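# Remove bike from floor rack and park on kickstand

## Task

Get the bike out of the floor rack (which is loose, not anchored) and leave it standing on its own kickstand, touching no wall, furniture, loose item or the rack; then release it and back the robot away. The bike must stay up without the robot supporting it, and the robot must not topple or finish leaning.

## Robot and tools

Robot: the LinearBot, an omnidirectional base with a column about 1.75 m high. A carriage rides up and down it (lift_m, 0 to 1 m) and carries two identical six-joint arms, left and right, each with a two-finger gripper. Arm bases sit about 0.57 m + lift_m above the floor, at x 0.27 m and y +0.33 m (left) or -0.33 m (right) from the column; carriage parts hang about 0.15 m under them. Reach is about 0.78 m from the shoulder but only about 0.38 m below the arm base. A hand is about 0.16 m long, 0.1 m wide, 0.14 m open. Parked arm joints 1 to 6: 0, 0.05, 0.05, 1.45, 0, 0; parked, the robot is about 0.95 m wide and 0.7 m long. Cameras: carriage_camera (forward, tilted about 20 degrees down), left_wrist_camera and right_wrist_camera (looking past the fingertips).

Frames: the base frame has its origin on the floor under the base centre, x forward, y left, z up. left_hand and right_hand are the midpoints between each hand's pads, in this frame; quat_wxyz gives hand orientation (hand z along the fingers, fingers open along hand y; a hand pointing straight up with joints 1, 5, 6 at 0 reads (1, 0, 0, 0)). The odometry frame is the base frame at scene start; base_odometry counts wheel turns only, so slip looks like travel; heading is positive leftward, -3.142 to 3.142. Camera calibrations (K, distortion, T_world_to_cam with world = base frame) are given in the result and may be a little off.

execute_actions: argument actions is a list holding one action or none (empty just reports state and images). An action may have base, joints, or both; their motions start together. base takes exactly one relative offset from where the base last reported itself: translate_m (metres, forward positive, -2 to 2), strafe_m (metres, left positive, -2 to 2) or rotate_rad (radians, counter-clockwise positive, -6.3 to 6.3). joints is one dictionary, keyed by joint name, of absolute targets: lift_m (m, 0 to 1); for each arm, left_ or right_ prefix: joint1_rad (-2.617 to 3.054, vertical axis, 0 forward, positive left), joint2_rad (0 to 3.141, shoulder: 0 upper arm back and level, 1.57 up, 3.14 forward and level), joint3_rad (0 to 3.141, elbow: 0 folded, 3.14 straight), joint4_rad (-1.57 to 1.57, wrist pitch, positive lifts fingertips), joint5_rad (-1.57 to 1.57, wrist yaw, positive turns fingertips right), joint6_rad (-2.094 to 2.094, hand roll, positive clockwise seen from the forearm), gripper_m (0 to 0.093, pad gap in metres). Omitted joints keep pushing toward earlier targets. Unknown keys or out-of-range values make the whole call refused. cameras: a list of camera names or "all"; null or omitted gives all, [] gives none. One action lasts at most 15 s; arms move up to 1.8 rad/s (joints 1 to 3) and 2.7 rad/s (4 to 6).

wait: seconds, 0 to 10; commands nothing and returns state and images. zoom_image: camera plus region [x0, y0, x1, y1] in pixels of that camera's latest full image (896x504, origin top-left), at most 504 by 504. read_manual: only returns licence texts. finished_scene: scene = number of the current scene; ends it irreversibly and reports success. Replying without any tool call ends everything.

Result lines: base_status and joint_status per motion: done (for the base, the wheels turned the commanded amount, slip or not); off_target (resting away from target, maybe still pushing); contact_stop or time_out (target dropped, holding where it stopped); not_followed / "joint command not followed" (a self-collision check withheld that arm's targets; the gripper still moves; targets may be retried each action until they pass). on_its_own lists uncommanded behaviour; "held at" is a held target, not a position. motor_effort is percent of maximum, positive toward higher values, with peak in brackets; readings are biased and noisy. A lift effort that keeps dropping while lowering means a hand rests on something; drive_wheels larger at rest than after a free drive means the base is still pressing. Joint torques are per arm joint, offset and noisy. Motor temperatures come per arm; MOTOR HOT appears from 75 °C, at 90 °C that arm pauses 10 s, at 100 °C it goes limp and drops. Stretched arms heat quickly even empty. After a heat stop, affected keys read limit_stop_at_motor_heat; resend the target. If a call reports a stop, later movement calls in the same reply are skipped.

Cautions: wheel motors are weak (2 N m) and stop on light pushes; stops come late or not at all, and the base may roll 0.3 m after an arm hits. After a blocked drive, back off about 0.2 m the way you came (or turn back), twice if needed. Arms have no contact stop and keep pressing, then spring when freed. Hand readings drift at long reach; 1 kg sags a level hand 10 to 17 cm. Pad force is about 45 to 60 N. Do not let the arms collide or press on each other; untangle by moving only the withheld arm first. The robot tips easily with the carriage high, arms out, a load, pulling, or sudden stops; no reading shows a lean, only images. Don't drive backward under a table edge. Avoid drops, slams and hard pushes; the bike and the loose rack must not be knocked over.

Each tool is called after ">>>" in YAML: its name, and indented under it one key for each argument.

## Session

>>> execute_actions:
  actions: []

Scene clock: 0.00 s.
Joint torques (N m, as the arm reports them, + toward a larger angle): no reading
Motor temperatures (°C, as the motors report them): left_arm=[27 27 24 27 28 23] | right_arm=[26 27 27 26 26 27]
base_odometry: x=+0.000 y=+0.000 heading=+0.000 (m, m, rad; odometry frame)
base_status: not commanded
joint_positions: lift_m=+0.297 left_joint1_rad=-0.004 left_joint2_rad=+0.031 left_joint3_rad=+0.035 left_joint4_rad=+1.418 left_joint5_rad=-0.019 left_joint6_rad=+0.029 left_gripper_m=+0.094 right_joint1_rad=+0.017 right_joint2_rad=+0.044 right_joint3_rad=+0.059 right_joint4_rad=+1.479 right_joint5_rad=-0.023 right_joint6_rad=+0.011 right_gripper_m=+0.095
joint_status: not commanded
motor_effort: lift_m=+33 drive_wheels=+2 (%)
left_hand: x=+0.3050 y=+0.3188 z=+1.3042 quat_wxyz=(+0.997, -0.008, +0.075, +0.013) (m; base frame)
right_hand: x=+0.2868 y=-0.3114 z=+1.3124 quat_wxyz=(+0.999, -0.012, +0.039, +0.014) (m; base frame)
pictures: carriage_camera, left_wrist_camera, right_wrist_camera
Images, in order (width x height): carriage_camera 896x504, left_wrist_camera 896x504, right_wrist_camera 896x504.

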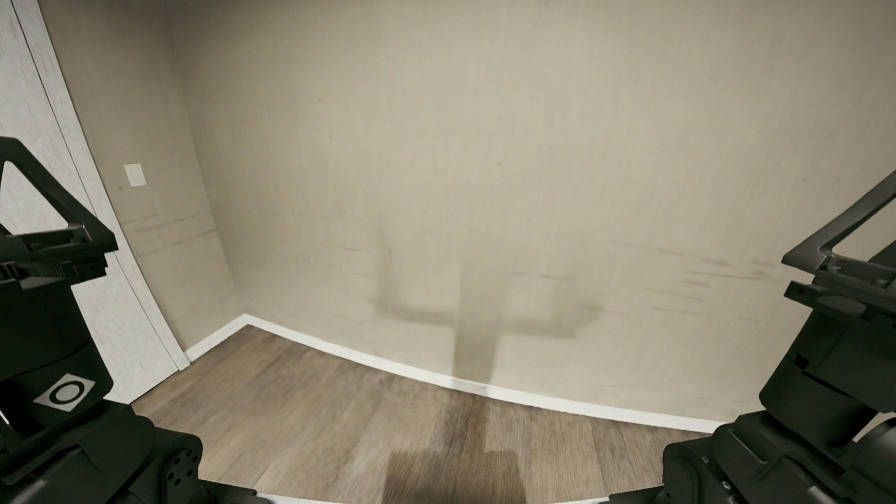

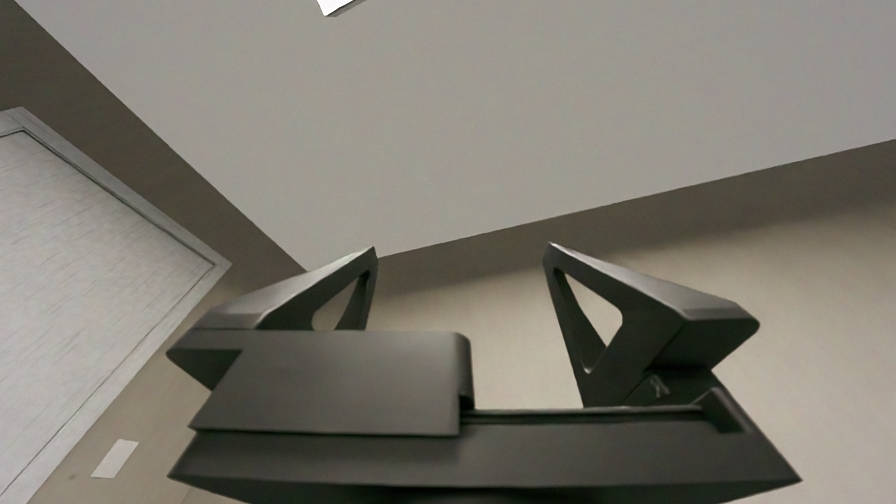

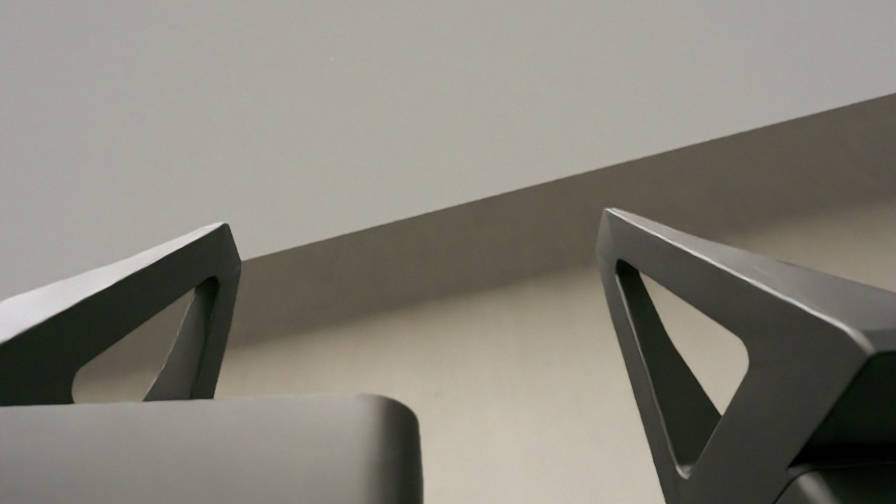

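>>> execute_actions:
  actions:
    - {"base":{"rotate_rad":-2.2}}
  cameras: ["carriage_camera"]

Scene clock: 11.23 s.
Joint torques (N m, as the arm reports them, + toward a larger angle): left_arm=[ 0.38  3.8   7.42 -0.08  0.1  -0.09] | right_arm=[ 0.22  4.78  6.36 -0.19 -0.02  0.01]
Motor temperatures (°C, as the motors report them): left_arm=[27 27 25 27 28 23] | right_arm=[26 28 28 26 26 27]
base_odometry: x=+0.000 y=+0.000 heading=-2.199 (m, m, rad; odometry frame)
base_status: done
joint_positions: lift_m=+0.297 left_joint1_rad=-0.004 left_joint2_rad=+0.031 left_joint3_rad=+0.035 left_joint4_rad=+1.415 left_joint5_rad=-0.019 left_joint6_rad=+0.029 left_gripper_m=+0.094 right_joint1_rad=+0.017 right_joint2_rad=+0.044 right_joint3_rad=+0.059 right_joint4_rad=+1.477 right_joint5_rad=-0.023 right_joint6_rad=+0.011 right_gripper_m=+0.095
joint_status: not commanded
motor_effort: lift_m=+33(33) drive_wheels=+19(53) (%)
left_hand: x=+0.3057 y=+0.3188 z=+1.3041 quat_wxyz=(+0.997, -0.008, +0.076, +0.013) (m; base frame)
right_hand: x=+0.2873 y=-0.3114 z=+1.3124 quat_wxyz=(+0.999, -0.012, +0.040, +0.014) (m; base frame)
pictures: carriage_camera
Images, in order (width x height): carriage_camera 896x504.

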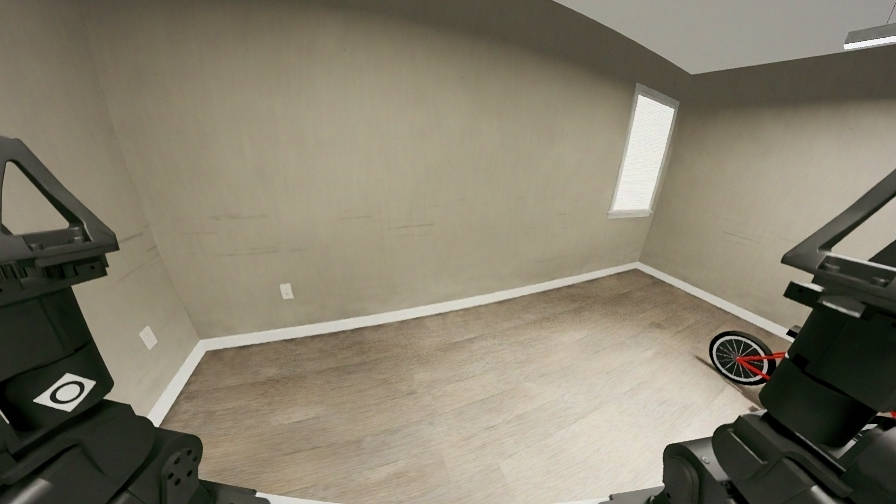

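>>> execute_actions:
  actions:
    - {"base":{"rotate_rad":-1.1},"joints":{"lift_m":0.1}}
  cameras: ["carriage_camera"]

Scene clock: 18.23 s.
Joint torques (N m, as the arm reports them, + toward a larger angle): left_arm=[ 0.39  3.77  7.39 -0.12  0.1  -0.09] | right_arm=[ 0.21  4.89  6.44 -0.2  -0.02  0.01]
Motor temperatures (°C, as the motors report them): left_arm=[27 27 26 27 28 23] | right_arm=[26 28 28 26 26 27]
base_odometry: x=+0.000 y=+0.000 heading=+2.986 (m, m, rad; odometry frame)
base_status: done
joint_positions: lift_m=+0.100 left_joint1_rad=-0.004 left_joint2_rad=+0.031 left_joint3_rad=+0.035 left_joint4_rad=+1.417 left_joint5_rad=-0.019 left_joint6_rad=+0.029 left_gripper_m=+0.094 right_joint1_rad=+0.017 right_joint2_rad=+0.044 right_joint3_rad=+0.059 right_joint4_rad=+1.475 right_joint5_rad=-0.023 right_joint6_rad=+0.011 right_gripper_m=+0.095
joint_status: all done
motor_effort: lift_m=+29(30) drive_wheels=+17(49) (%)
left_hand: x=+0.3053 y=+0.3188 z=+1.1073 quat_wxyz=(+0.997, -0.008, +0.075, +0.013) (m; base frame)
right_hand: x=+0.2876 y=-0.3114 z=+1.1155 quat_wxyz=(+0.999, -0.012, +0.040, +0.014) (m; base frame)
pictures: carriage_camera
camera_calibration (this result's frames):
carriage_camera: T_world_to_cam=[[-0.0183693, -0.9987, 0.0475582, -0.0545049], [-0.379111, -0.0370569, -0.924609, 1.09124], [0.925169, -0.0350143, -0.377937, 0.234538], [0, 0, 0, 1]] pos_world=[0.195712, -0.00578386, 1.1002]
Images, in order (width x height): carriage_camera 896x504.

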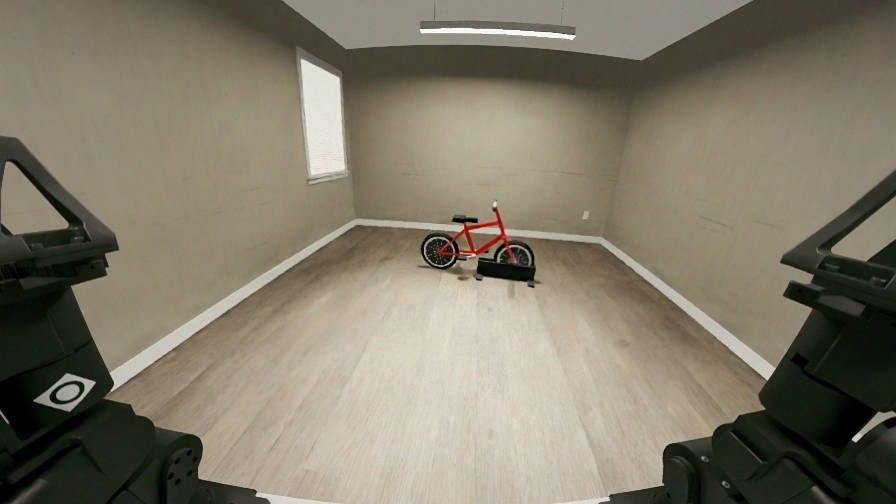

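>>> execute_actions:
  actions:
    - {"base":{"translate_m":1.3},"joints":{"lift_m":0.0}}
  cameras: ["carriage_camera"]

>>> zoom_image:
  camera: "carriage_camera"
  region: [300, 150, 650, 400]

Scene clock: 30.80 s.
Joint torques (N m, as the arm reports them, + toward a larger angle): left_arm=[ 0.38  3.81  7.39 -0.13  0.1  -0.09] | right_arm=[ 0.24  4.78  6.47 -0.22 -0.02  0.01]
Motor temperatures (°C, as the motors report them): left_arm=[27 28 27 27 28 23] | right_arm=[26 28 29 26 26 27]
base_odometry: x=-1.284 y=+0.204 heading=+2.985 (m, m, rad; odometry frame)
base_status: done
joint_positions: lift_m=+0.000 left_joint1_rad=-0.004 left_joint2_rad=+0.031 left_joint3_rad=+0.035 left_joint4_rad=+1.419 left_joint5_rad=-0.019 left_joint6_rad=+0.029 left_gripper_m=+0.094 right_joint1_rad=+0.017 right_joint2_rad=+0.044 right_joint3_rad=+0.059 right_joint4_rad=+1.477 right_joint5_rad=-0.023 right_joint6_rad=+0.011 right_gripper_m=+0.095
joint_status: all done
motor_effort: lift_m=+31(30) drive_wheels=-12(60) (%)
left_hand: x=+0.3047 y=+0.3188 z=+1.0074 quat_wxyz=(+0.997, -0.008, +0.074, +0.013) (m; base frame)
right_hand: x=+0.2871 y=-0.3114 z=+1.0155 quat_wxyz=(+0.999, -0.012, +0.039, +0.014) (m; base frame)
pictures: carriage_camera
camera_calibration (this result's frames):
carriage_camera: T_world_to_cam=[[-0.0183693, -0.9987, 0.0475582, -0.0497483], [-0.379111, -0.0370569, -0.924609, 0.998765], [0.925169, -0.0350143, -0.377937, 0.196739], [0, 0, 0, 1]] pos_world=[0.195712, -0.00578386, 1.00019]
Images, in order (width x height): carriage_camera 896x504.

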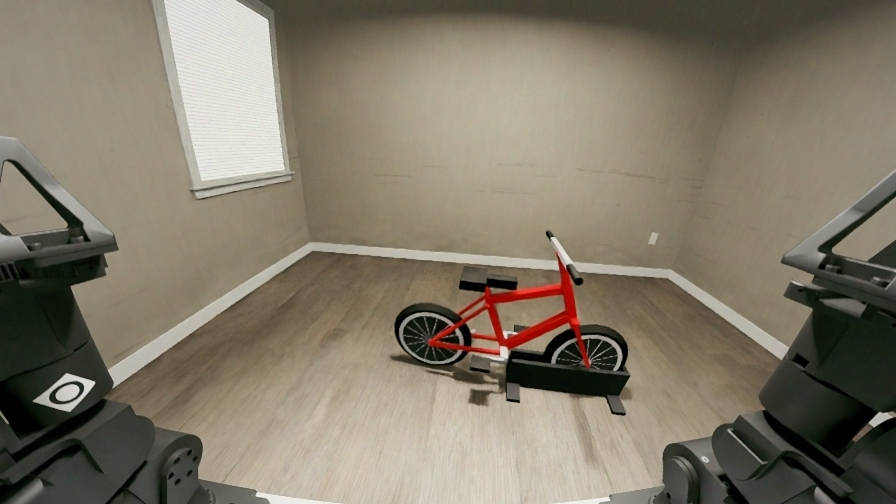

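Region (300, 150, 650, 400) of carriage_camera's 896x504 image, scaled by 1.440, with more detail than that image has; it fills the top 360 rows of this view, and the rest is white.

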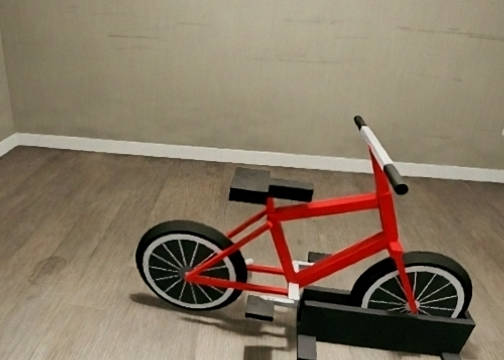

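>>> execute_actions:
  actions:
    - {"base":{"translate_m":0.4},"joints":{"left_joint1_rad":-0.3,"left_joint2_rad":1.6,"left_joint3_rad":1.0,"left_joint4_rad":-0.3,"right_joint4_rad":-0.6}}

Scene clock: 47.20 s.
Joint torques (N m, as the arm reports them, + toward a larger angle): left_arm=[ 0.04 -9.11 10.98  1.51  0.07 -0.1 ] | right_arm=[ 0.13  2.42  8.22  2.9   0.2  -0.02]
Motor temperatures (°C, as the motors report them): left_arm=[27 28 28 27 28 23] | right_arm=[26 28 30 27 26 27]
base_odometry: x=-1.679 y=+0.266 heading=+2.984 (m, m, rad; odometry frame)
base_status: done
joint_positions: lift_m=+0.000 left_joint1_rad=-0.295 left_joint2_rad=+1.602 left_joint3_rad=+0.977 left_joint4_rad=-0.303 left_joint5_rad=-0.019 left_joint6_rad=+0.029 left_gripper_m=+0.094 right_joint1_rad=+0.018 right_joint2_rad=+0.044 right_joint3_rad=+0.064 right_joint4_rad=-0.419 right_joint5_rad=-0.042 right_joint6_rad=+0.013 right_gripper_m=+0.095
joint_status: right_joint4_rad not_followed (moved -1.897 of -2.077); the others done
motor_effort: lift_m=+30(29) drive_wheels=-8(53) (%)
left_hand: x=+0.6602 y=+0.1999 z=+0.6677 quat_wxyz=(+0.314, +0.150, +0.937, -0.033) (m; base frame)
right_hand: x=+0.4938 y=-0.3045 z=+0.6762 quat_wxyz=(+0.552, -0.013, +0.833, +0.026) (m; base frame)
pictures: carriage_camera, left_wrist_camera, right_wrist_camera
joint command not followed: on one or more control steps a check withheld the commanded joint targets of the right arm, and it was not sent them on those steps. On the call's last step the targets were still withheld.
cause: the commanded joint targets would bring two parts of the arm too close to each other (its upper arm (the part past joint 2) and its wrist (the part past joint 5), with the joints from right_joint3_rad to right_joint5_rad between them); next, command targets that bring no two parts of the arm closer together.
camera_calibration (this result's frames):
carriage_camera: T_world_to_cam=[[-0.0183693, -0.9987, 0.0475582, -0.0497483], [-0.379111, -0.0370569, -0.924609, 0.998763], [0.925169, -0.0350143, -0.377937, 0.196738], [0, 0, 0, 1]] pos_world=[0.195712, -0.00578386, 1.00019]
left_wrist_camera: T_world_to_cam=[[-0.297552, -0.953508, -0.0478118, 0.42292], [-0.954467, 0.298224, -0.00743136, 0.583974], [0.0213445, 0.0434235, -0.998829, 0.77262], [0, 0, 0, 1]] pos_world=[0.666734, 0.195552, 0.796275]
right_wrist_camera: T_world_to_cam=[[-0.00571229, -0.999667, -0.0251456, -0.291447], [-0.871008, 0.0173268, -0.490963, 0.769731], [0.491236, 0.0190975, -0.870817, 0.476419], [0, 0, 0, 1]] pos_world=[0.434743, -0.313786, 0.785455]
Images, in order (width x height): carriage_camera 896x504, left_wrist_camera 896x504, right_wrist_camera 896x504.

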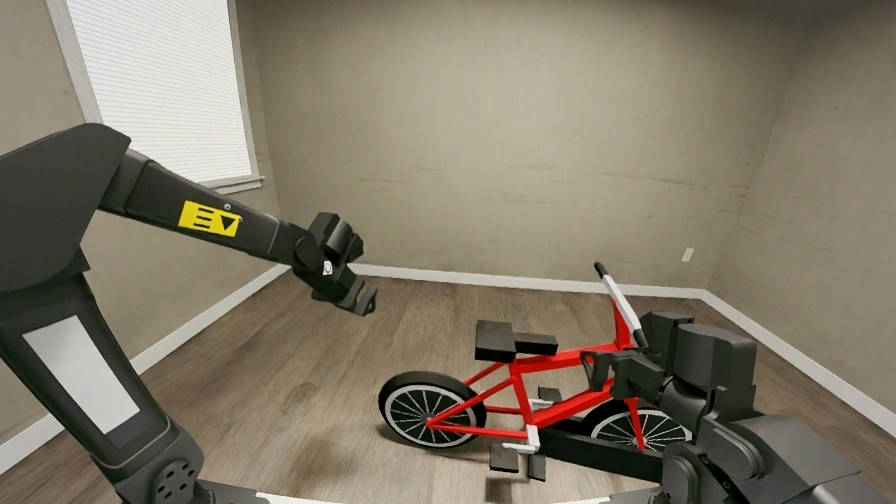

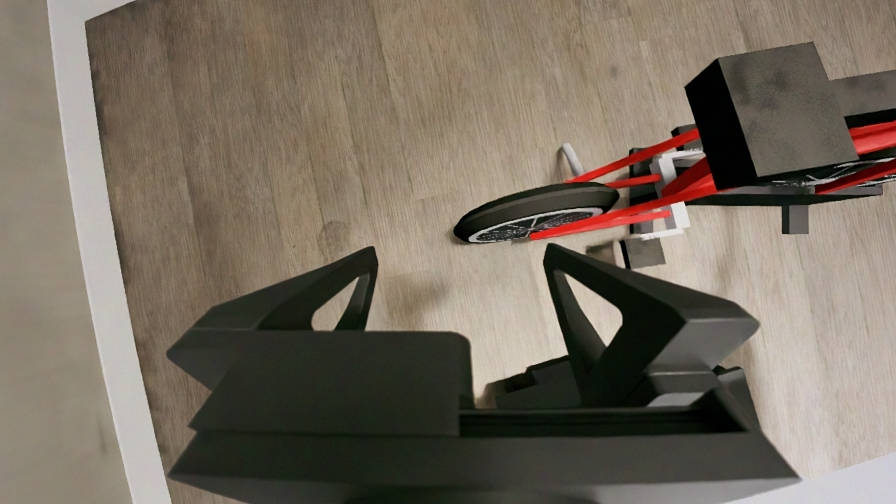

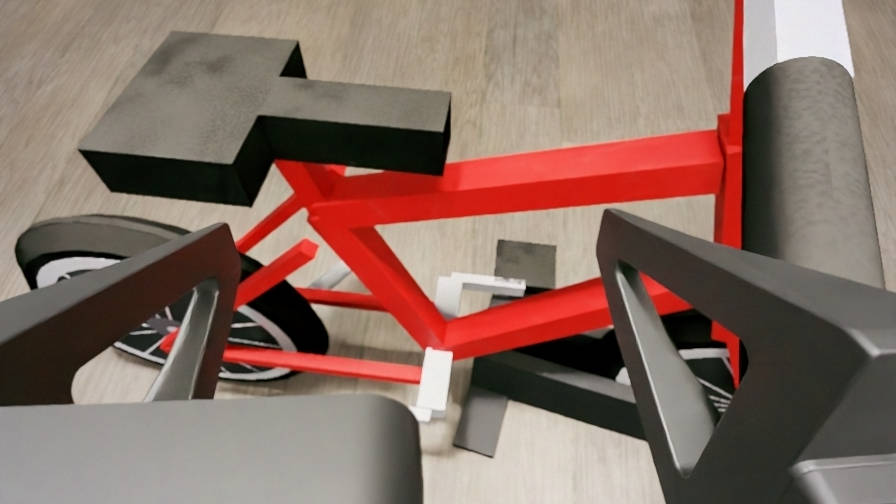

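>>> execute_actions:
  actions:
    - {"base":{"strafe_m":-0.35},"joints":{"right_joint4_rad":1.45,"left_joint1_rad":0,"left_joint2_rad":1.7,"left_joint3_rad":1.0,"left_joint4_rad":-0.75,"left_joint6_rad":1.57}}
  cameras: ["carriage_camera","left_wrist_camera"]

Scene clock: 64.60 s.
Joint torques (N m, as the arm reports them, + toward a larger angle): left_arm=[ 0.02 -8.64  8.84  0.47  0.17 -0.01] | right_arm=[-0.53  3.52  6.19 -0.09  0.03 -0.07]
Motor temperatures (°C, as the motors report them): left_arm=[27 31 31 29 28 23] | right_arm=[26 28 32 31 26 27]
base_odometry: x=-1.624 y=+0.612 heading=+2.984 (m, m, rad; odometry frame)
base_status: done
joint_positions: lift_m=+0.000 left_joint1_rad=+0.005 left_joint2_rad=+1.699 left_joint3_rad=+0.985 left_joint4_rad=-0.748 left_joint5_rad=-0.021 left_joint6_rad=+1.563 left_gripper_m=+0.094 right_joint1_rad=+0.025 right_joint2_rad=+0.059 right_joint3_rad=+0.062 right_joint4_rad=+1.447 right_joint5_rad=-0.028 right_joint6_rad=+0.020 right_gripper_m=+0.095
joint_status: all done
motor_effort: lift_m=+32(32) drive_wheels=-6(67) (%)
left_hand: x=+0.5724 y=+0.3209 z=+0.5974 quat_wxyz=(+0.031, +0.701, +0.711, +0.046) (m; base frame)
right_hand: x=+0.2981 y=-0.3102 z=+1.0155 quat_wxyz=(+0.998, -0.014, +0.060, +0.023) (m; base frame)
pictures: carriage_camera, left_wrist_camera
joint command not followed: on one or more control steps a check withheld the commanded joint targets of the right arm, and it was not sent them on those steps.
cause: the commanded joint targets would bring two parts of the arm too close to each other (its upper arm (the part past joint 2) and its wrist (the part past joint 5), with the joints from right_joint3_rad to right_joint5_rad between them); next, command targets that bring no two parts of the arm closer together.
camera_calibration (this result's frames):
carriage_camera: T_world_to_cam=[[-0.0183693, -0.9987, 0.0475582, -0.0497424], [-0.379111, -0.0370569, -0.924609, 0.99865], [0.925169, -0.0350143, -0.377937, 0.196692], [0, 0, 0, 1]] pos_world=[0.195712, -0.00578386, 1.00006]
left_wrist_camera: T_world_to_cam=[[-0.992256, -0.00712474, -0.124009, 0.648318], [-0.0813111, 0.79198, 0.605109, -0.560651], [0.0939011, 0.610506, -0.786426, 0.348564], [0, 0, 0, 1]] pos_world=[0.564979, 0.235843, 0.693772]
Images, in order (width x height): carriage_camera 896x504, left_wrist_camera 896x504.

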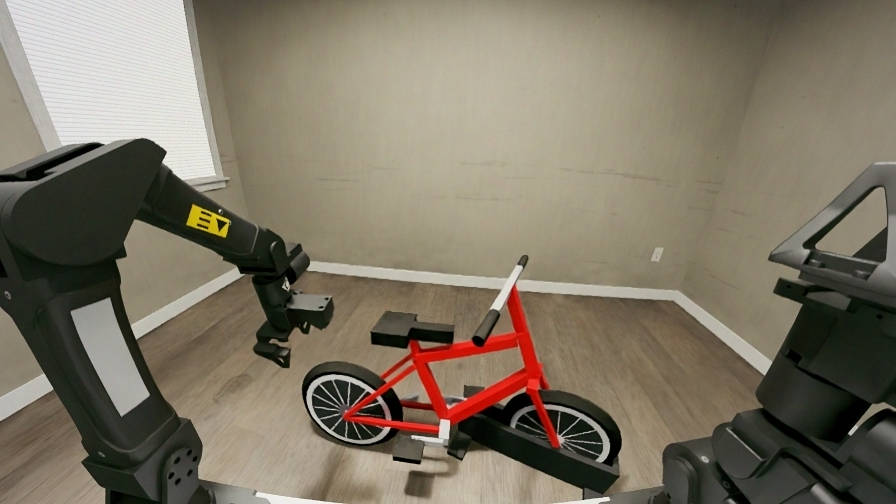

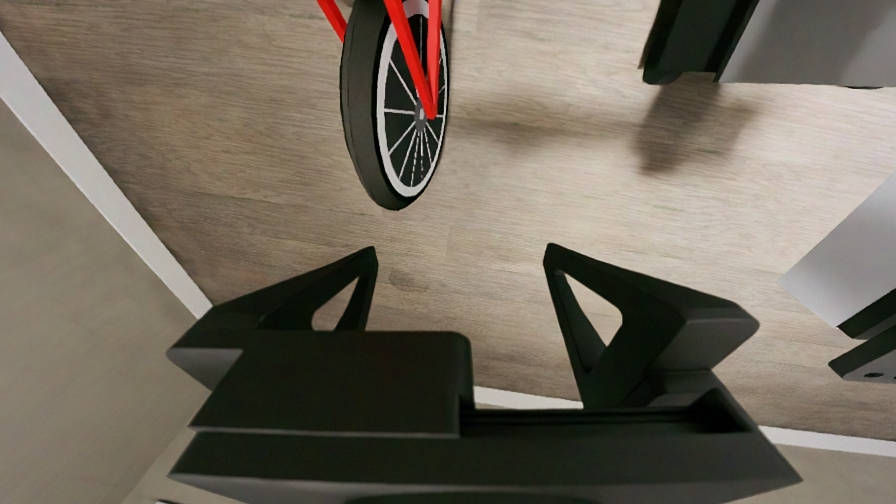

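>>> execute_actions:
  actions:
    - {"joints":{"lift_m":0.17}}
  cameras: []

>>> execute_actions:
  actions:
    - {"base":{"strafe_m":-0.24}}
  cameras: ["carriage_camera","left_wrist_camera"]

Scene clock: 77.50 s.
Joint torques (N m, as the arm reports them, + toward a larger angle): left_arm=[ 0.02 -8.64  8.84  0.48  0.18 -0.02] | right_arm=[-0.55  3.51  6.35 -0.1   0.   -0.08]
Motor temperatures (°C, as the motors report them): left_arm=[27 31 31 28 28 23] | right_arm=[26 28 32 29 26 27]
base_odometry: x=-1.624 y=+0.612 heading=+2.984 (m, m, rad; odometry frame)
base_status: not commanded
joint_positions: lift_m=+0.170 left_joint1_rad=+0.005 left_joint2_rad=+1.699 left_joint3_rad=+0.985 left_joint4_rad=-0.749 left_joint5_rad=-0.021 left_joint6_rad=+1.563 left_gripper_m=+0.094 right_joint1_rad=+0.025 right_joint2_rad=+0.059 right_joint3_rad=+0.062 right_joint4_rad=+1.447 right_joint5_rad=-0.026 right_joint6_rad=+0.020 right_gripper_m=+0.095
joint_status: all done
motor_effort: lift_m=+34(43) drive_wheels=-6(7) (%)
left_hand: x=+0.5720 y=+0.3209 z=+0.7669 quat_wxyz=(+0.031, +0.701, +0.711, +0.045) (m; base frame)
right_hand: x=+0.2980 y=-0.3105 z=+1.1852 quat_wxyz=(+0.998, -0.013, +0.060, +0.023) (m; base frame)
pictures: none
No camera images: the call's "cameras" was empty. Leave "cameras" out to get every camera's image.

Scene clock: 79.73 s.
Joint torques (N m, as the arm reports them, + toward a larger angle): left_arm=[ 0.05 -8.66  8.86  0.48  0.17 -0.02] | right_arm=[-0.53  3.57  6.27 -0.1   0.01 -0.07]
Motor temperatures (°C, as the motors report them): left_arm=[27 32 31 28 28 23] | right_arm=[26 28 32 29 26 27]
base_odometry: x=-1.587 y=+0.849 heading=+2.985 (m, m, rad; odometry frame)
base_status: done
joint_positions: lift_m=+0.170 left_joint1_rad=+0.005 left_joint2_rad=+1.699 left_joint3_rad=+0.985 left_joint4_rad=-0.749 left_joint5_rad=-0.021 left_joint6_rad=+1.563 left_gripper_m=+0.094 right_joint1_rad=+0.025 right_joint2_rad=+0.059 right_joint3_rad=+0.062 right_joint4_rad=+1.447 right_joint5_rad=-0.026 right_joint6_rad=+0.020 right_gripper_m=+0.095
joint_status: not commanded
motor_effort: lift_m=+35(34) drive_wheels=-6(49) (%)
left_hand: x=+0.5720 y=+0.3209 z=+0.7669 quat_wxyz=(+0.031, +0.701, +0.711, +0.045) (m; base frame)
right_hand: x=+0.2980 y=-0.3105 z=+1.1852 quat_wxyz=(+0.998, -0.013, +0.060, +0.023) (m; base frame)
pictures: carriage_camera, left_wrist_camera
camera_calibration (this result's frames):
carriage_camera: T_world_to_cam=[[-0.0183693, -0.9987, 0.0475582, -0.0578158], [-0.379111, -0.0370569, -0.924609, 1.15561], [0.925169, -0.0350143, -0.377937, 0.26085], [0, 0, 0, 1]] pos_world=[0.195712, -0.00578386, 1.16982]
left_wrist_camera: T_world_to_cam=[[-0.992537, -0.00712625, -0.121737, 0.667312], [-0.0799259, 0.791987, 0.605283, -0.66418], [0.0921009, 0.610496, -0.786646, 0.483109], [0, 0, 0, 1]] pos_world=[0.564752, 0.235842, 0.86329]
Images, in order (width x height): carriage_camera 896x504, left_wrist_camera 896x504.

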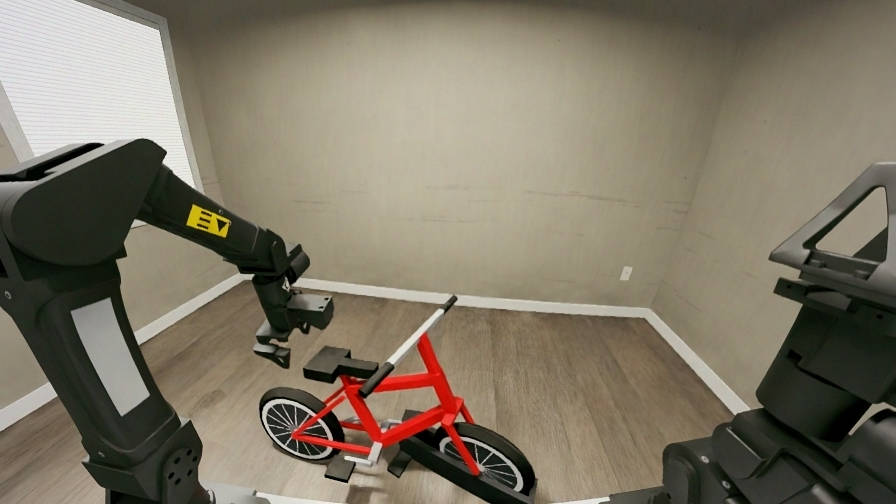

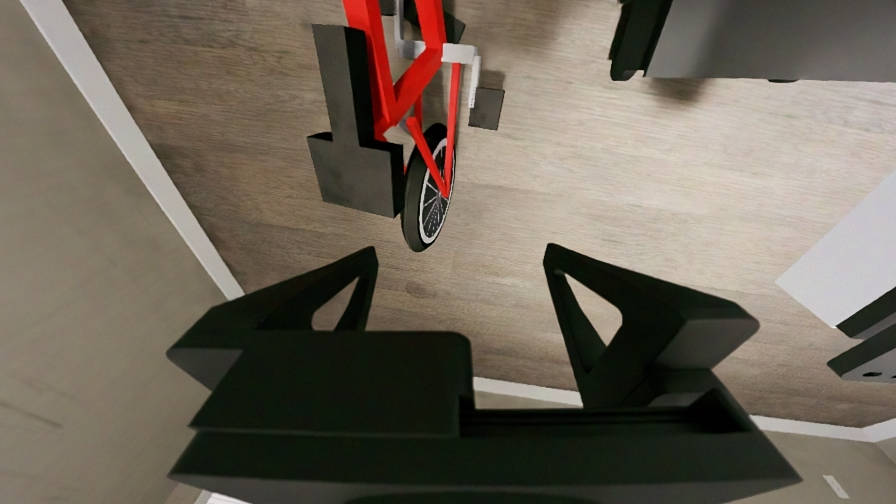

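>>> execute_actions:
  actions:
    - {"base":{"strafe_m":-0.17},"joints":{"left_joint6_rad":0.0,"lift_m":0.25}}
  cameras: ["carriage_camera","left_wrist_camera"]

Scene clock: 97.90 s.
Joint torques (N m, as the arm reports them, + toward a larger angle): left_arm=[ 0.08 -8.77  8.92  0.57  0.09 -0.18] | right_arm=[-0.53  3.61  6.24 -0.09  0.01 -0.07]
Motor temperatures (°C, as the motors report them): left_arm=[27 32 32 28 28 23] | right_arm=[26 28 32 28 26 27]
base_odometry: x=-1.560 y=+1.017 heading=+2.985 (m, m, rad; odometry frame)
base_status: done
joint_positions: lift_m=+0.250 left_joint1_rad=+0.004 left_joint2_rad=+1.699 left_joint3_rad=+0.985 left_joint4_rad=-0.750 left_joint5_rad=-0.021 left_joint6_rad=+0.008 left_gripper_m=+0.094 right_joint1_rad=+0.025 right_joint2_rad=+0.059 right_joint3_rad=+0.062 right_joint4_rad=+1.448 right_joint5_rad=-0.026 right_joint6_rad=+0.020 right_gripper_m=+0.095
joint_status: all done
motor_effort: lift_m=+35(44) drive_wheels=-5(49) (%)
left_hand: x=+0.5717 y=+0.3206 z=+0.8468 quat_wxyz=(+0.053, +0.001, +0.999, +0.011) (m; base frame)
right_hand: x=+0.2980 y=-0.3106 z=+1.2652 quat_wxyz=(+0.998, -0.013, +0.060, +0.023) (m; base frame)
pictures: carriage_camera, left_wrist_camera
camera_calibration (this result's frames):
carriage_camera: T_world_to_cam=[[-0.0183693, -0.9987, 0.0475582, -0.0616175], [-0.379111, -0.0370569, -0.924609, 1.22952], [0.925169, -0.0350143, -0.377937, 0.291061], [0, 0, 0, 1]] pos_world=[0.195712, -0.00578386, 1.24976]
left_wrist_camera: T_world_to_cam=[[-0.00535201, -0.999308, -0.0368134, 0.358581], [-0.863075, -0.013977, 0.504883, 0.0788193], [-0.505048, 0.0344749, -0.862402, 1.1364], [0, 0, 0, 1]] pos_world=[0.643882, 0.320257, 0.953439]
Images, in order (width x height): carriage_camera 896x504, left_wrist_camera 896x504.

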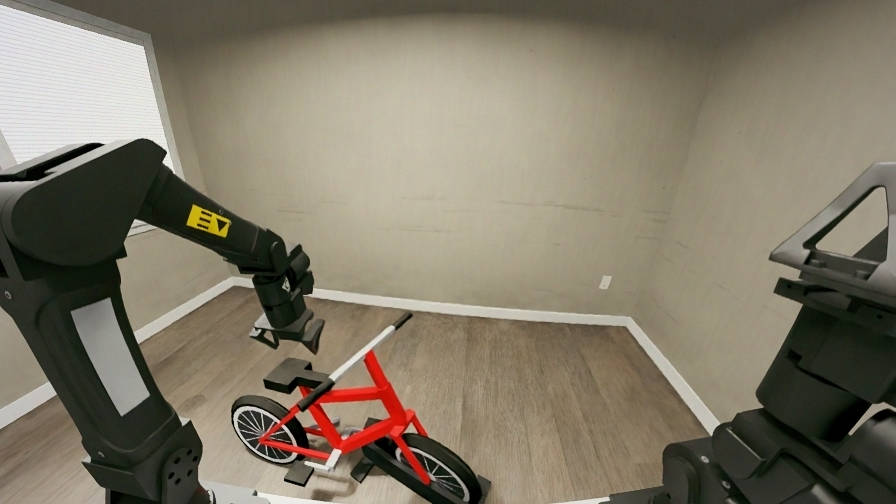

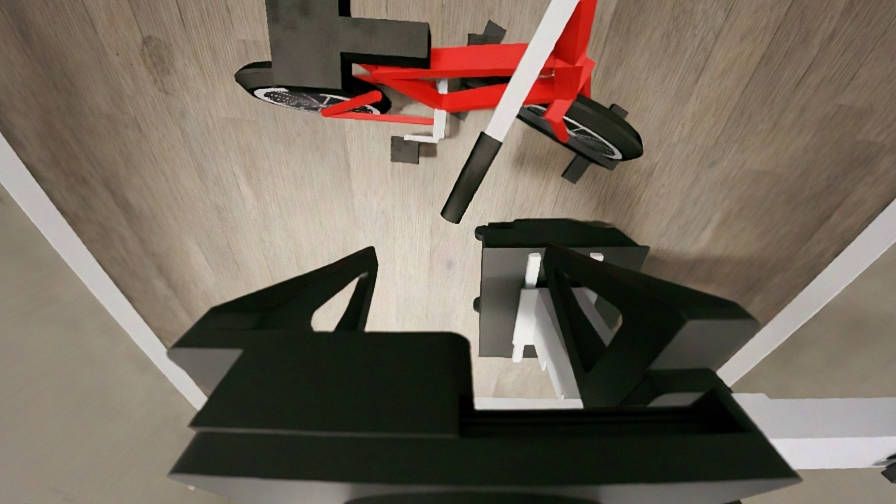

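>>> execute_actions:
  actions:
    - {"base":{"translate_m":0.05},"joints":{"lift_m":0.16}}
  cameras: ["carriage_camera","left_wrist_camera"]

Scene clock: 106.63 s.
Joint torques (N m, as the arm reports them, + toward a larger angle): left_arm=[ 0.08 -8.72  8.95  0.57  0.09 -0.18] | right_arm=[-0.55  3.58  6.22 -0.13 -0.01 -0.07]
Motor temperatures (°C, as the motors report them): left_arm=[27 33 32 28 28 23] | right_arm=[26 28 32 28 26 27]
base_odometry: x=-1.610 y=+1.025 heading=+2.984 (m, m, rad; odometry frame)
base_status: done
joint_positions: lift_m=+0.160 left_joint1_rad=+0.004 left_joint2_rad=+1.699 left_joint3_rad=+0.985 left_joint4_rad=-0.751 left_joint5_rad=-0.021 left_joint6_rad=+0.008 left_gripper_m=+0.094 right_joint1_rad=+0.025 right_joint2_rad=+0.059 right_joint3_rad=+0.062 right_joint4_rad=+1.448 right_joint5_rad=-0.025 right_joint6_rad=+0.020 right_gripper_m=+0.095
joint_status: all done
motor_effort: lift_m=+29(30) drive_wheels=-11(39) (%)
left_hand: x=+0.5715 y=+0.3206 z=+0.7573 quat_wxyz=(+0.053, +0.001, +0.999, +0.011) (m; base frame)
right_hand: x=+0.2978 y=-0.3107 z=+1.1756 quat_wxyz=(+0.998, -0.013, +0.059, +0.023) (m; base frame)
pictures: carriage_camera, left_wrist_camera
camera_calibration (this result's frames):
carriage_camera: T_world_to_cam=[[-0.0183693, -0.9987, 0.0475582, -0.0573577], [-0.379111, -0.0370569, -0.924609, 1.1467], [0.925169, -0.0350143, -0.377937, 0.257209], [0, 0, 0, 1]] pos_world=[0.195712, -0.00578386, 1.16019]
left_wrist_camera: T_world_to_cam=[[-0.00536605, -0.999308, -0.0368098, 0.355291], [-0.862882, -0.0139762, 0.505212, 0.123508], [-0.505377, 0.0344735, -0.86221, 1.0592], [0, 0, 0, 1]] pos_world=[0.643774, 0.320257, 0.863932]
Images, in order (width x height): carriage_camera 896x504, left_wrist_camera 896x504.

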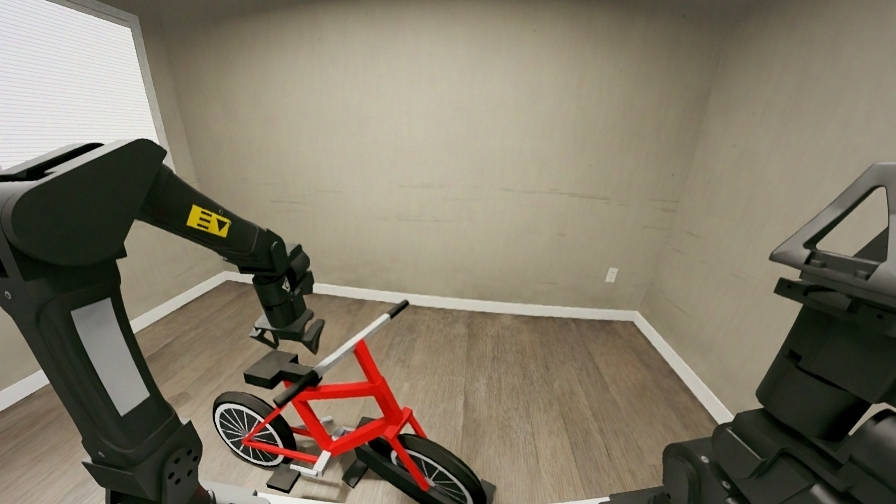

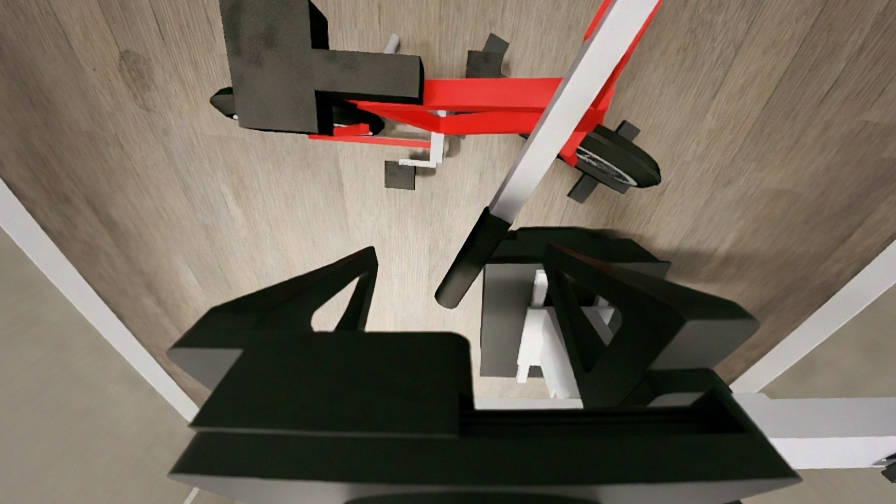

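>>> execute_actions:
  actions:
    - {"base":{"strafe_m":0.015},"joints":{"lift_m":0.095}}
  cameras: ["left_wrist_camera"]

Scene clock: 115.73 s.
Joint torques (N m, as the arm reports them, + toward a larger angle): left_arm=[ 0.2  -7.95  7.78  0.65 -0.1  -0.17] | right_arm=[-0.59  3.52  6.24 -0.09 -0.01 -0.07]
Motor temperatures (°C, as the motors report them): left_arm=[27 33 32 28 28 23] | right_arm=[26 28 32 27 26 27]
base_odometry: x=-1.612 y=+1.011 heading=+2.984 (m, m, rad; odometry frame)
base_status: done
joint_positions: lift_m=+0.095 left_joint1_rad=+0.003 left_joint2_rad=+1.689 left_joint3_rad=+0.998 left_joint4_rad=-0.754 left_joint5_rad=-0.005 left_joint6_rad=+0.006 left_gripper_m=+0.094 right_joint1_rad=+0.025 right_joint2_rad=+0.059 right_joint3_rad=+0.062 right_joint4_rad=+1.449 right_joint5_rad=-0.025 right_joint6_rad=+0.019 right_gripper_m=+0.095
joint_status: all done
motor_effort: lift_m=+27(30) drive_wheels=+8(33) (%)
left_hand: x=+0.5765 y=+0.3176 z=+0.6985 quat_wxyz=(+0.063, +0.001, +0.998, +0.003) (m; base frame)
right_hand: x=+0.2977 y=-0.3108 z=+1.1108 quat_wxyz=(+0.998, -0.012, +0.059, +0.023) (m; base frame)
pictures: left_wrist_camera
camera_calibration (this result's frames):
left_wrist_camera: T_world_to_cam=[[-0.00625421, -0.999761, -0.0209653, 0.339774], [-0.872972, -0.00476718, 0.487747, 0.172519], [-0.48773, 0.0213526, -0.872733, 1.01245], [0, 0, 0, 1]] pos_world=[0.64653, 0.318897, 0.806573]
Images, in order (width x height): left_wrist_camera 896x504.

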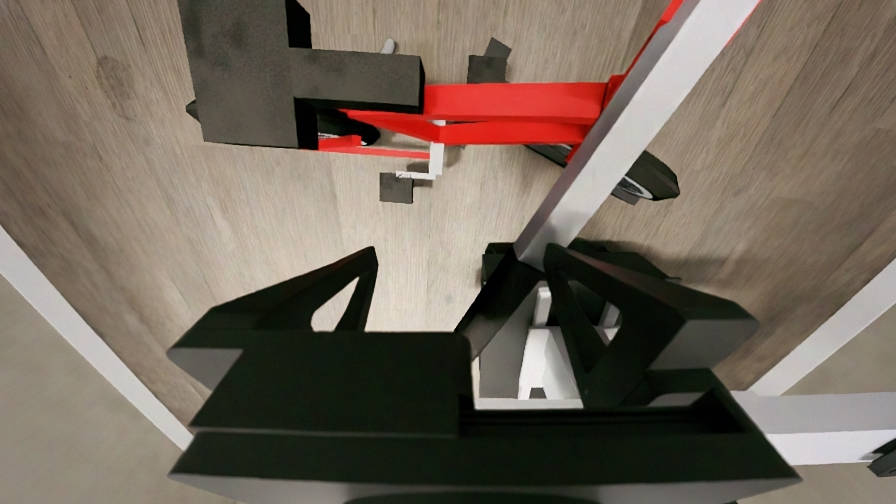

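>>> execute_actions:
  actions:
    - {"base":{"strafe_m":-0.03},"joints":{"lift_m":0.14,"left_joint6_rad":0.55}}
  cameras: ["left_wrist_camera"]

Scene clock: 121.83 s.
Joint torques (N m, as the arm reports them, + toward a larger angle): left_arm=[ 0.13 -8.6   7.75  0.59  0.02 -0.02] | right_arm=[-0.56  3.54  6.23 -0.1   0.   -0.07]
Motor temperatures (°C, as the motors report them): left_arm=[27 33 32 28 28 23] | right_arm=[26 28 32 27 26 27]
base_odometry: x=-1.608 y=+1.040 heading=+2.984 (m, m, rad; odometry frame)
base_status: done
joint_positions: lift_m=+0.140 left_joint1_rad=+0.003 left_joint2_rad=+1.697 left_joint3_rad=+0.998 left_joint4_rad=-0.751 left_joint5_rad=-0.010 left_joint6_rad=+0.543 left_gripper_m=+0.094 right_joint1_rad=+0.025 right_joint2_rad=+0.059 right_joint3_rad=+0.062 right_joint4_rad=+1.449 right_joint5_rad=-0.025 right_joint6_rad=+0.019 right_gripper_m=+0.095
joint_status: all done
motor_effort: lift_m=+36(42) drive_wheels=-7(48) (%)
left_hand: x=+0.5764 y=+0.3186 z=+0.7409 quat_wxyz=(+0.057, +0.266, +0.962, +0.021) (m; base frame)
right_hand: x=+0.2977 y=-0.3108 z=+1.1553 quat_wxyz=(+0.998, -0.012, +0.059, +0.023) (m; base frame)
pictures: left_wrist_camera
camera_calibration (this result's frames):
left_wrist_camera: T_world_to_cam=[[-0.511834, -0.854724, -0.086446, 0.635363], [-0.759747, 0.403382, 0.509968, -0.0599313], [-0.401011, 0.326696, -0.855839, 0.889541], [0, 0, 0, 1]] pos_world=[0.636384, 0.276626, 0.846791]
Images, in order (width x height): left_wrist_camera 896x504.

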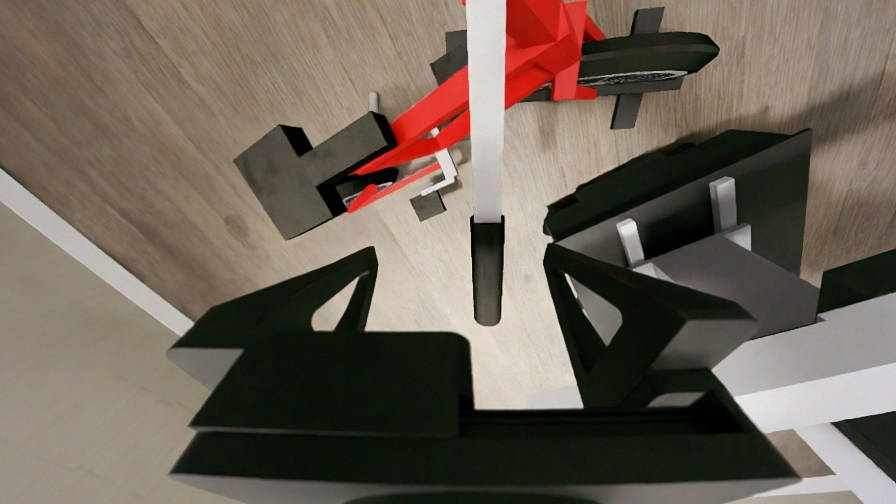

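>>> execute_actions:
  actions:
    - {"joints":{"lift_m":0.085}}
  cameras: []

>>> execute_actions:
  actions:
    - {"joints":{"left_gripper_m":0.0}}
  cameras: ["left_wrist_camera"]

>>> execute_actions:
  actions:
    - {"base":{"rotate_rad":-0.55},"joints":{"left_joint6_rad":0.0,"left_gripper_m":0.0}}
  cameras: ["carriage_camera"]

Scene clock: 133.13 s.
Joint torques (N m, as the arm reports them, + toward a larger angle): left_arm=[ 0.17 -8.75  7.69  0.6   0.03 -0.02] | right_arm=[-0.59  3.53  6.19 -0.13 -0.01 -0.07]
Motor temperatures (°C, as the motors report them): left_arm=[27 33 32 28 28 23] | right_arm=[26 28 32 27 26 27]
base_odometry: x=-1.608 y=+1.040 heading=+2.984 (m, m, rad; odometry frame)
base_status: not commanded
joint_positions: lift_m=+0.085 left_joint1_rad=+0.003 left_joint2_rad=+1.698 left_joint3_rad=+0.998 left_joint4_rad=-0.752 left_joint5_rad=-0.011 left_joint6_rad=+0.543 left_gripper_m=+0.094 right_joint1_rad=+0.025 right_joint2_rad=+0.059 right_joint3_rad=+0.062 right_joint4_rad=+1.450 right_joint5_rad=-0.024 right_joint6_rad=+0.019 right_gripper_m=+0.095
joint_status: all done
motor_effort: lift_m=+31(30) drive_wheels=-7(7) (%)
left_hand: x=+0.5761 y=+0.3187 z=+0.6858 quat_wxyz=(+0.056, +0.266, +0.962, +0.021) (m; base frame)
right_hand: x=+0.2975 y=-0.3109 z=+1.1007 quat_wxyz=(+0.998, -0.012, +0.059, +0.023) (m; base frame)
pictures: none
No camera images: the call's "cameras" was empty. Leave "cameras" out to get every camera's image.

Scene clock: 133.87 s.
Joint torques (N m, as the arm reports them, + toward a larger angle): left_arm=[ 1.36 -8.89  7.62  0.85 -0.48  0.  ] | right_arm=[-0.56  3.56  6.27 -0.14 -0.01 -0.07]
Motor temperatures (°C, as the motors report them): left_arm=[27 33 32 28 28 23] | right_arm=[26 28 32 27 26 27]
base_odometry: x=-1.608 y=+1.040 heading=+2.984 (m, m, rad; odometry frame)
base_status: not commanded
joint_positions: lift_m=+0.085 left_joint1_rad=-0.014 left_joint2_rad=+1.701 left_joint3_rad=+0.998 left_joint4_rad=-0.783 left_joint5_rad=+0.038 left_joint6_rad=+0.542 left_gripper_m=+0.022 right_joint1_rad=+0.025 right_joint2_rad=+0.059 right_joint3_rad=+0.062 right_joint4_rad=+1.450 right_joint5_rad=-0.024 right_joint6_rad=+0.019 right_gripper_m=+0.095
joint_status: left_gripper_m off_target (ended at +0.022, target +0.000)
motor_effort: lift_m=+30(29) drive_wheels=-4(8) (%)
left_hand: x=+0.5681 y=+0.3050 z=+0.6842 quat_wxyz=(+0.046, +0.275, +0.960, -0.007) (m; base frame)
right_hand: x=+0.2975 y=-0.3109 z=+1.1007 quat_wxyz=(+0.998, -0.012, +0.059, +0.023) (m; base frame)
pictures: left_wrist_camera
camera_calibration (this result's frames):
left_wrist_camera: T_world_to_cam=[[-0.532398, -0.84608, -0.0264799, 0.582585], [-0.731781, 0.444301, 0.516811, -0.0649207], [-0.425498, 0.294527, -0.85569, 0.865837], [0, 0, 0, 1]] pos_world=[0.631072, 0.266746, 0.789867]
Images, in order (width x height): left_wrist_camera 896x504.

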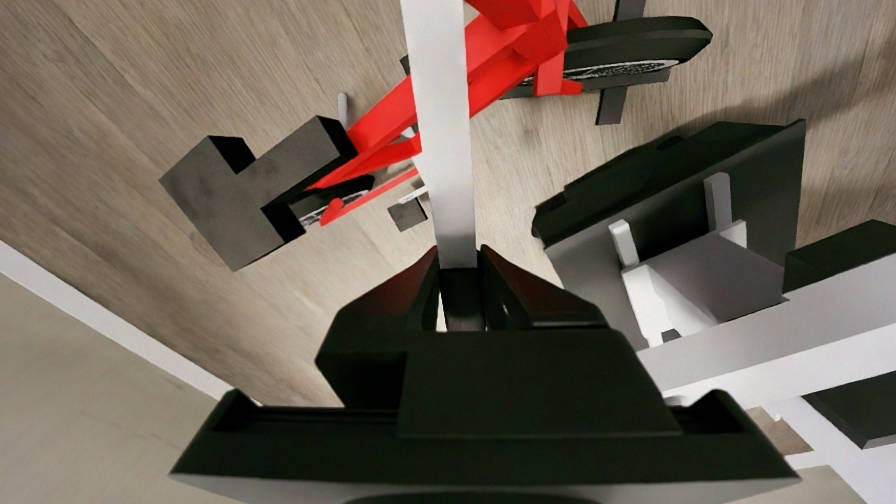

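Scene clock: 135.83 s.
Joint torques (N m, as the arm reports them, + toward a larger angle): left_arm=[-1.52 -8.79  8.88  1.12  0.8   1.04] | right_arm=[-0.55  3.57  6.21 -0.12 -0.01 -0.07]
Motor temperatures (°C, as the motors report them): left_arm=[27 33 32 29 28 24] | right_arm=[26 28 32 27 26 27]
base_odometry: x=-1.608 y=+1.040 heading=+2.436 (m, m, rad; odometry frame)
base_status: done
joint_positions: lift_m=+0.085 left_joint1_rad=+0.027 left_joint2_rad=+1.701 left_joint3_rad=+0.983 left_joint4_rad=-0.818 left_joint5_rad=-0.087 left_joint6_rad=-0.105 left_gripper_m=+0.021 right_joint1_rad=+0.025 right_joint2_rad=+0.059 right_joint3_rad=+0.062 right_joint4_rad=+1.449 right_joint5_rad=-0.024 right_joint6_rad=+0.019 right_gripper_m=+0.095
joint_status: left_joint6_rad off_target (ended at -0.105, target +0.000); left_gripper_m off_target (ended at +0.021, target +0.000)
motor_effort: lift_m=+31(29) drive_wheels=+31(106) (%)
left_hand: x=+0.5540 y=+0.3385 z=+0.6809 quat_wxyz=(+0.019, -0.067, +0.997, +0.043) (m; base frame)
right_hand: x=+0.2976 y=-0.3109 z=+1.1006 quat_wxyz=(+0.998, -0.012, +0.059, +0.023) (m; base frame)
pictures: carriage_camera
camera_calibration (this result's frames):
carriage_camera: T_world_to_cam=[[-0.0183693, -0.9987, 0.0475582, -0.0537903], [-0.379111, -0.0370569, -0.924609, 1.07735], [0.925169, -0.0350143, -0.377937, 0.22886], [0, 0, 0, 1]] pos_world=[0.195712, -0.00578386, 1.08518]
Images, in order (width x height): carriage_camera 896x504.

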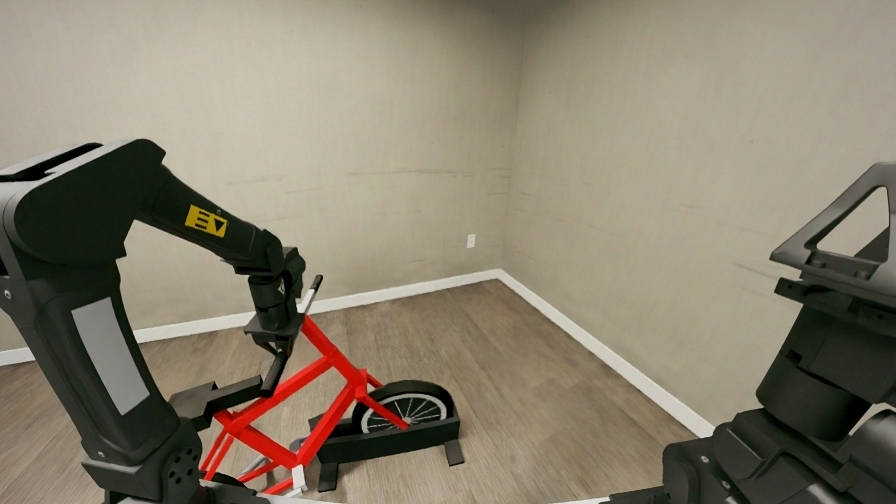

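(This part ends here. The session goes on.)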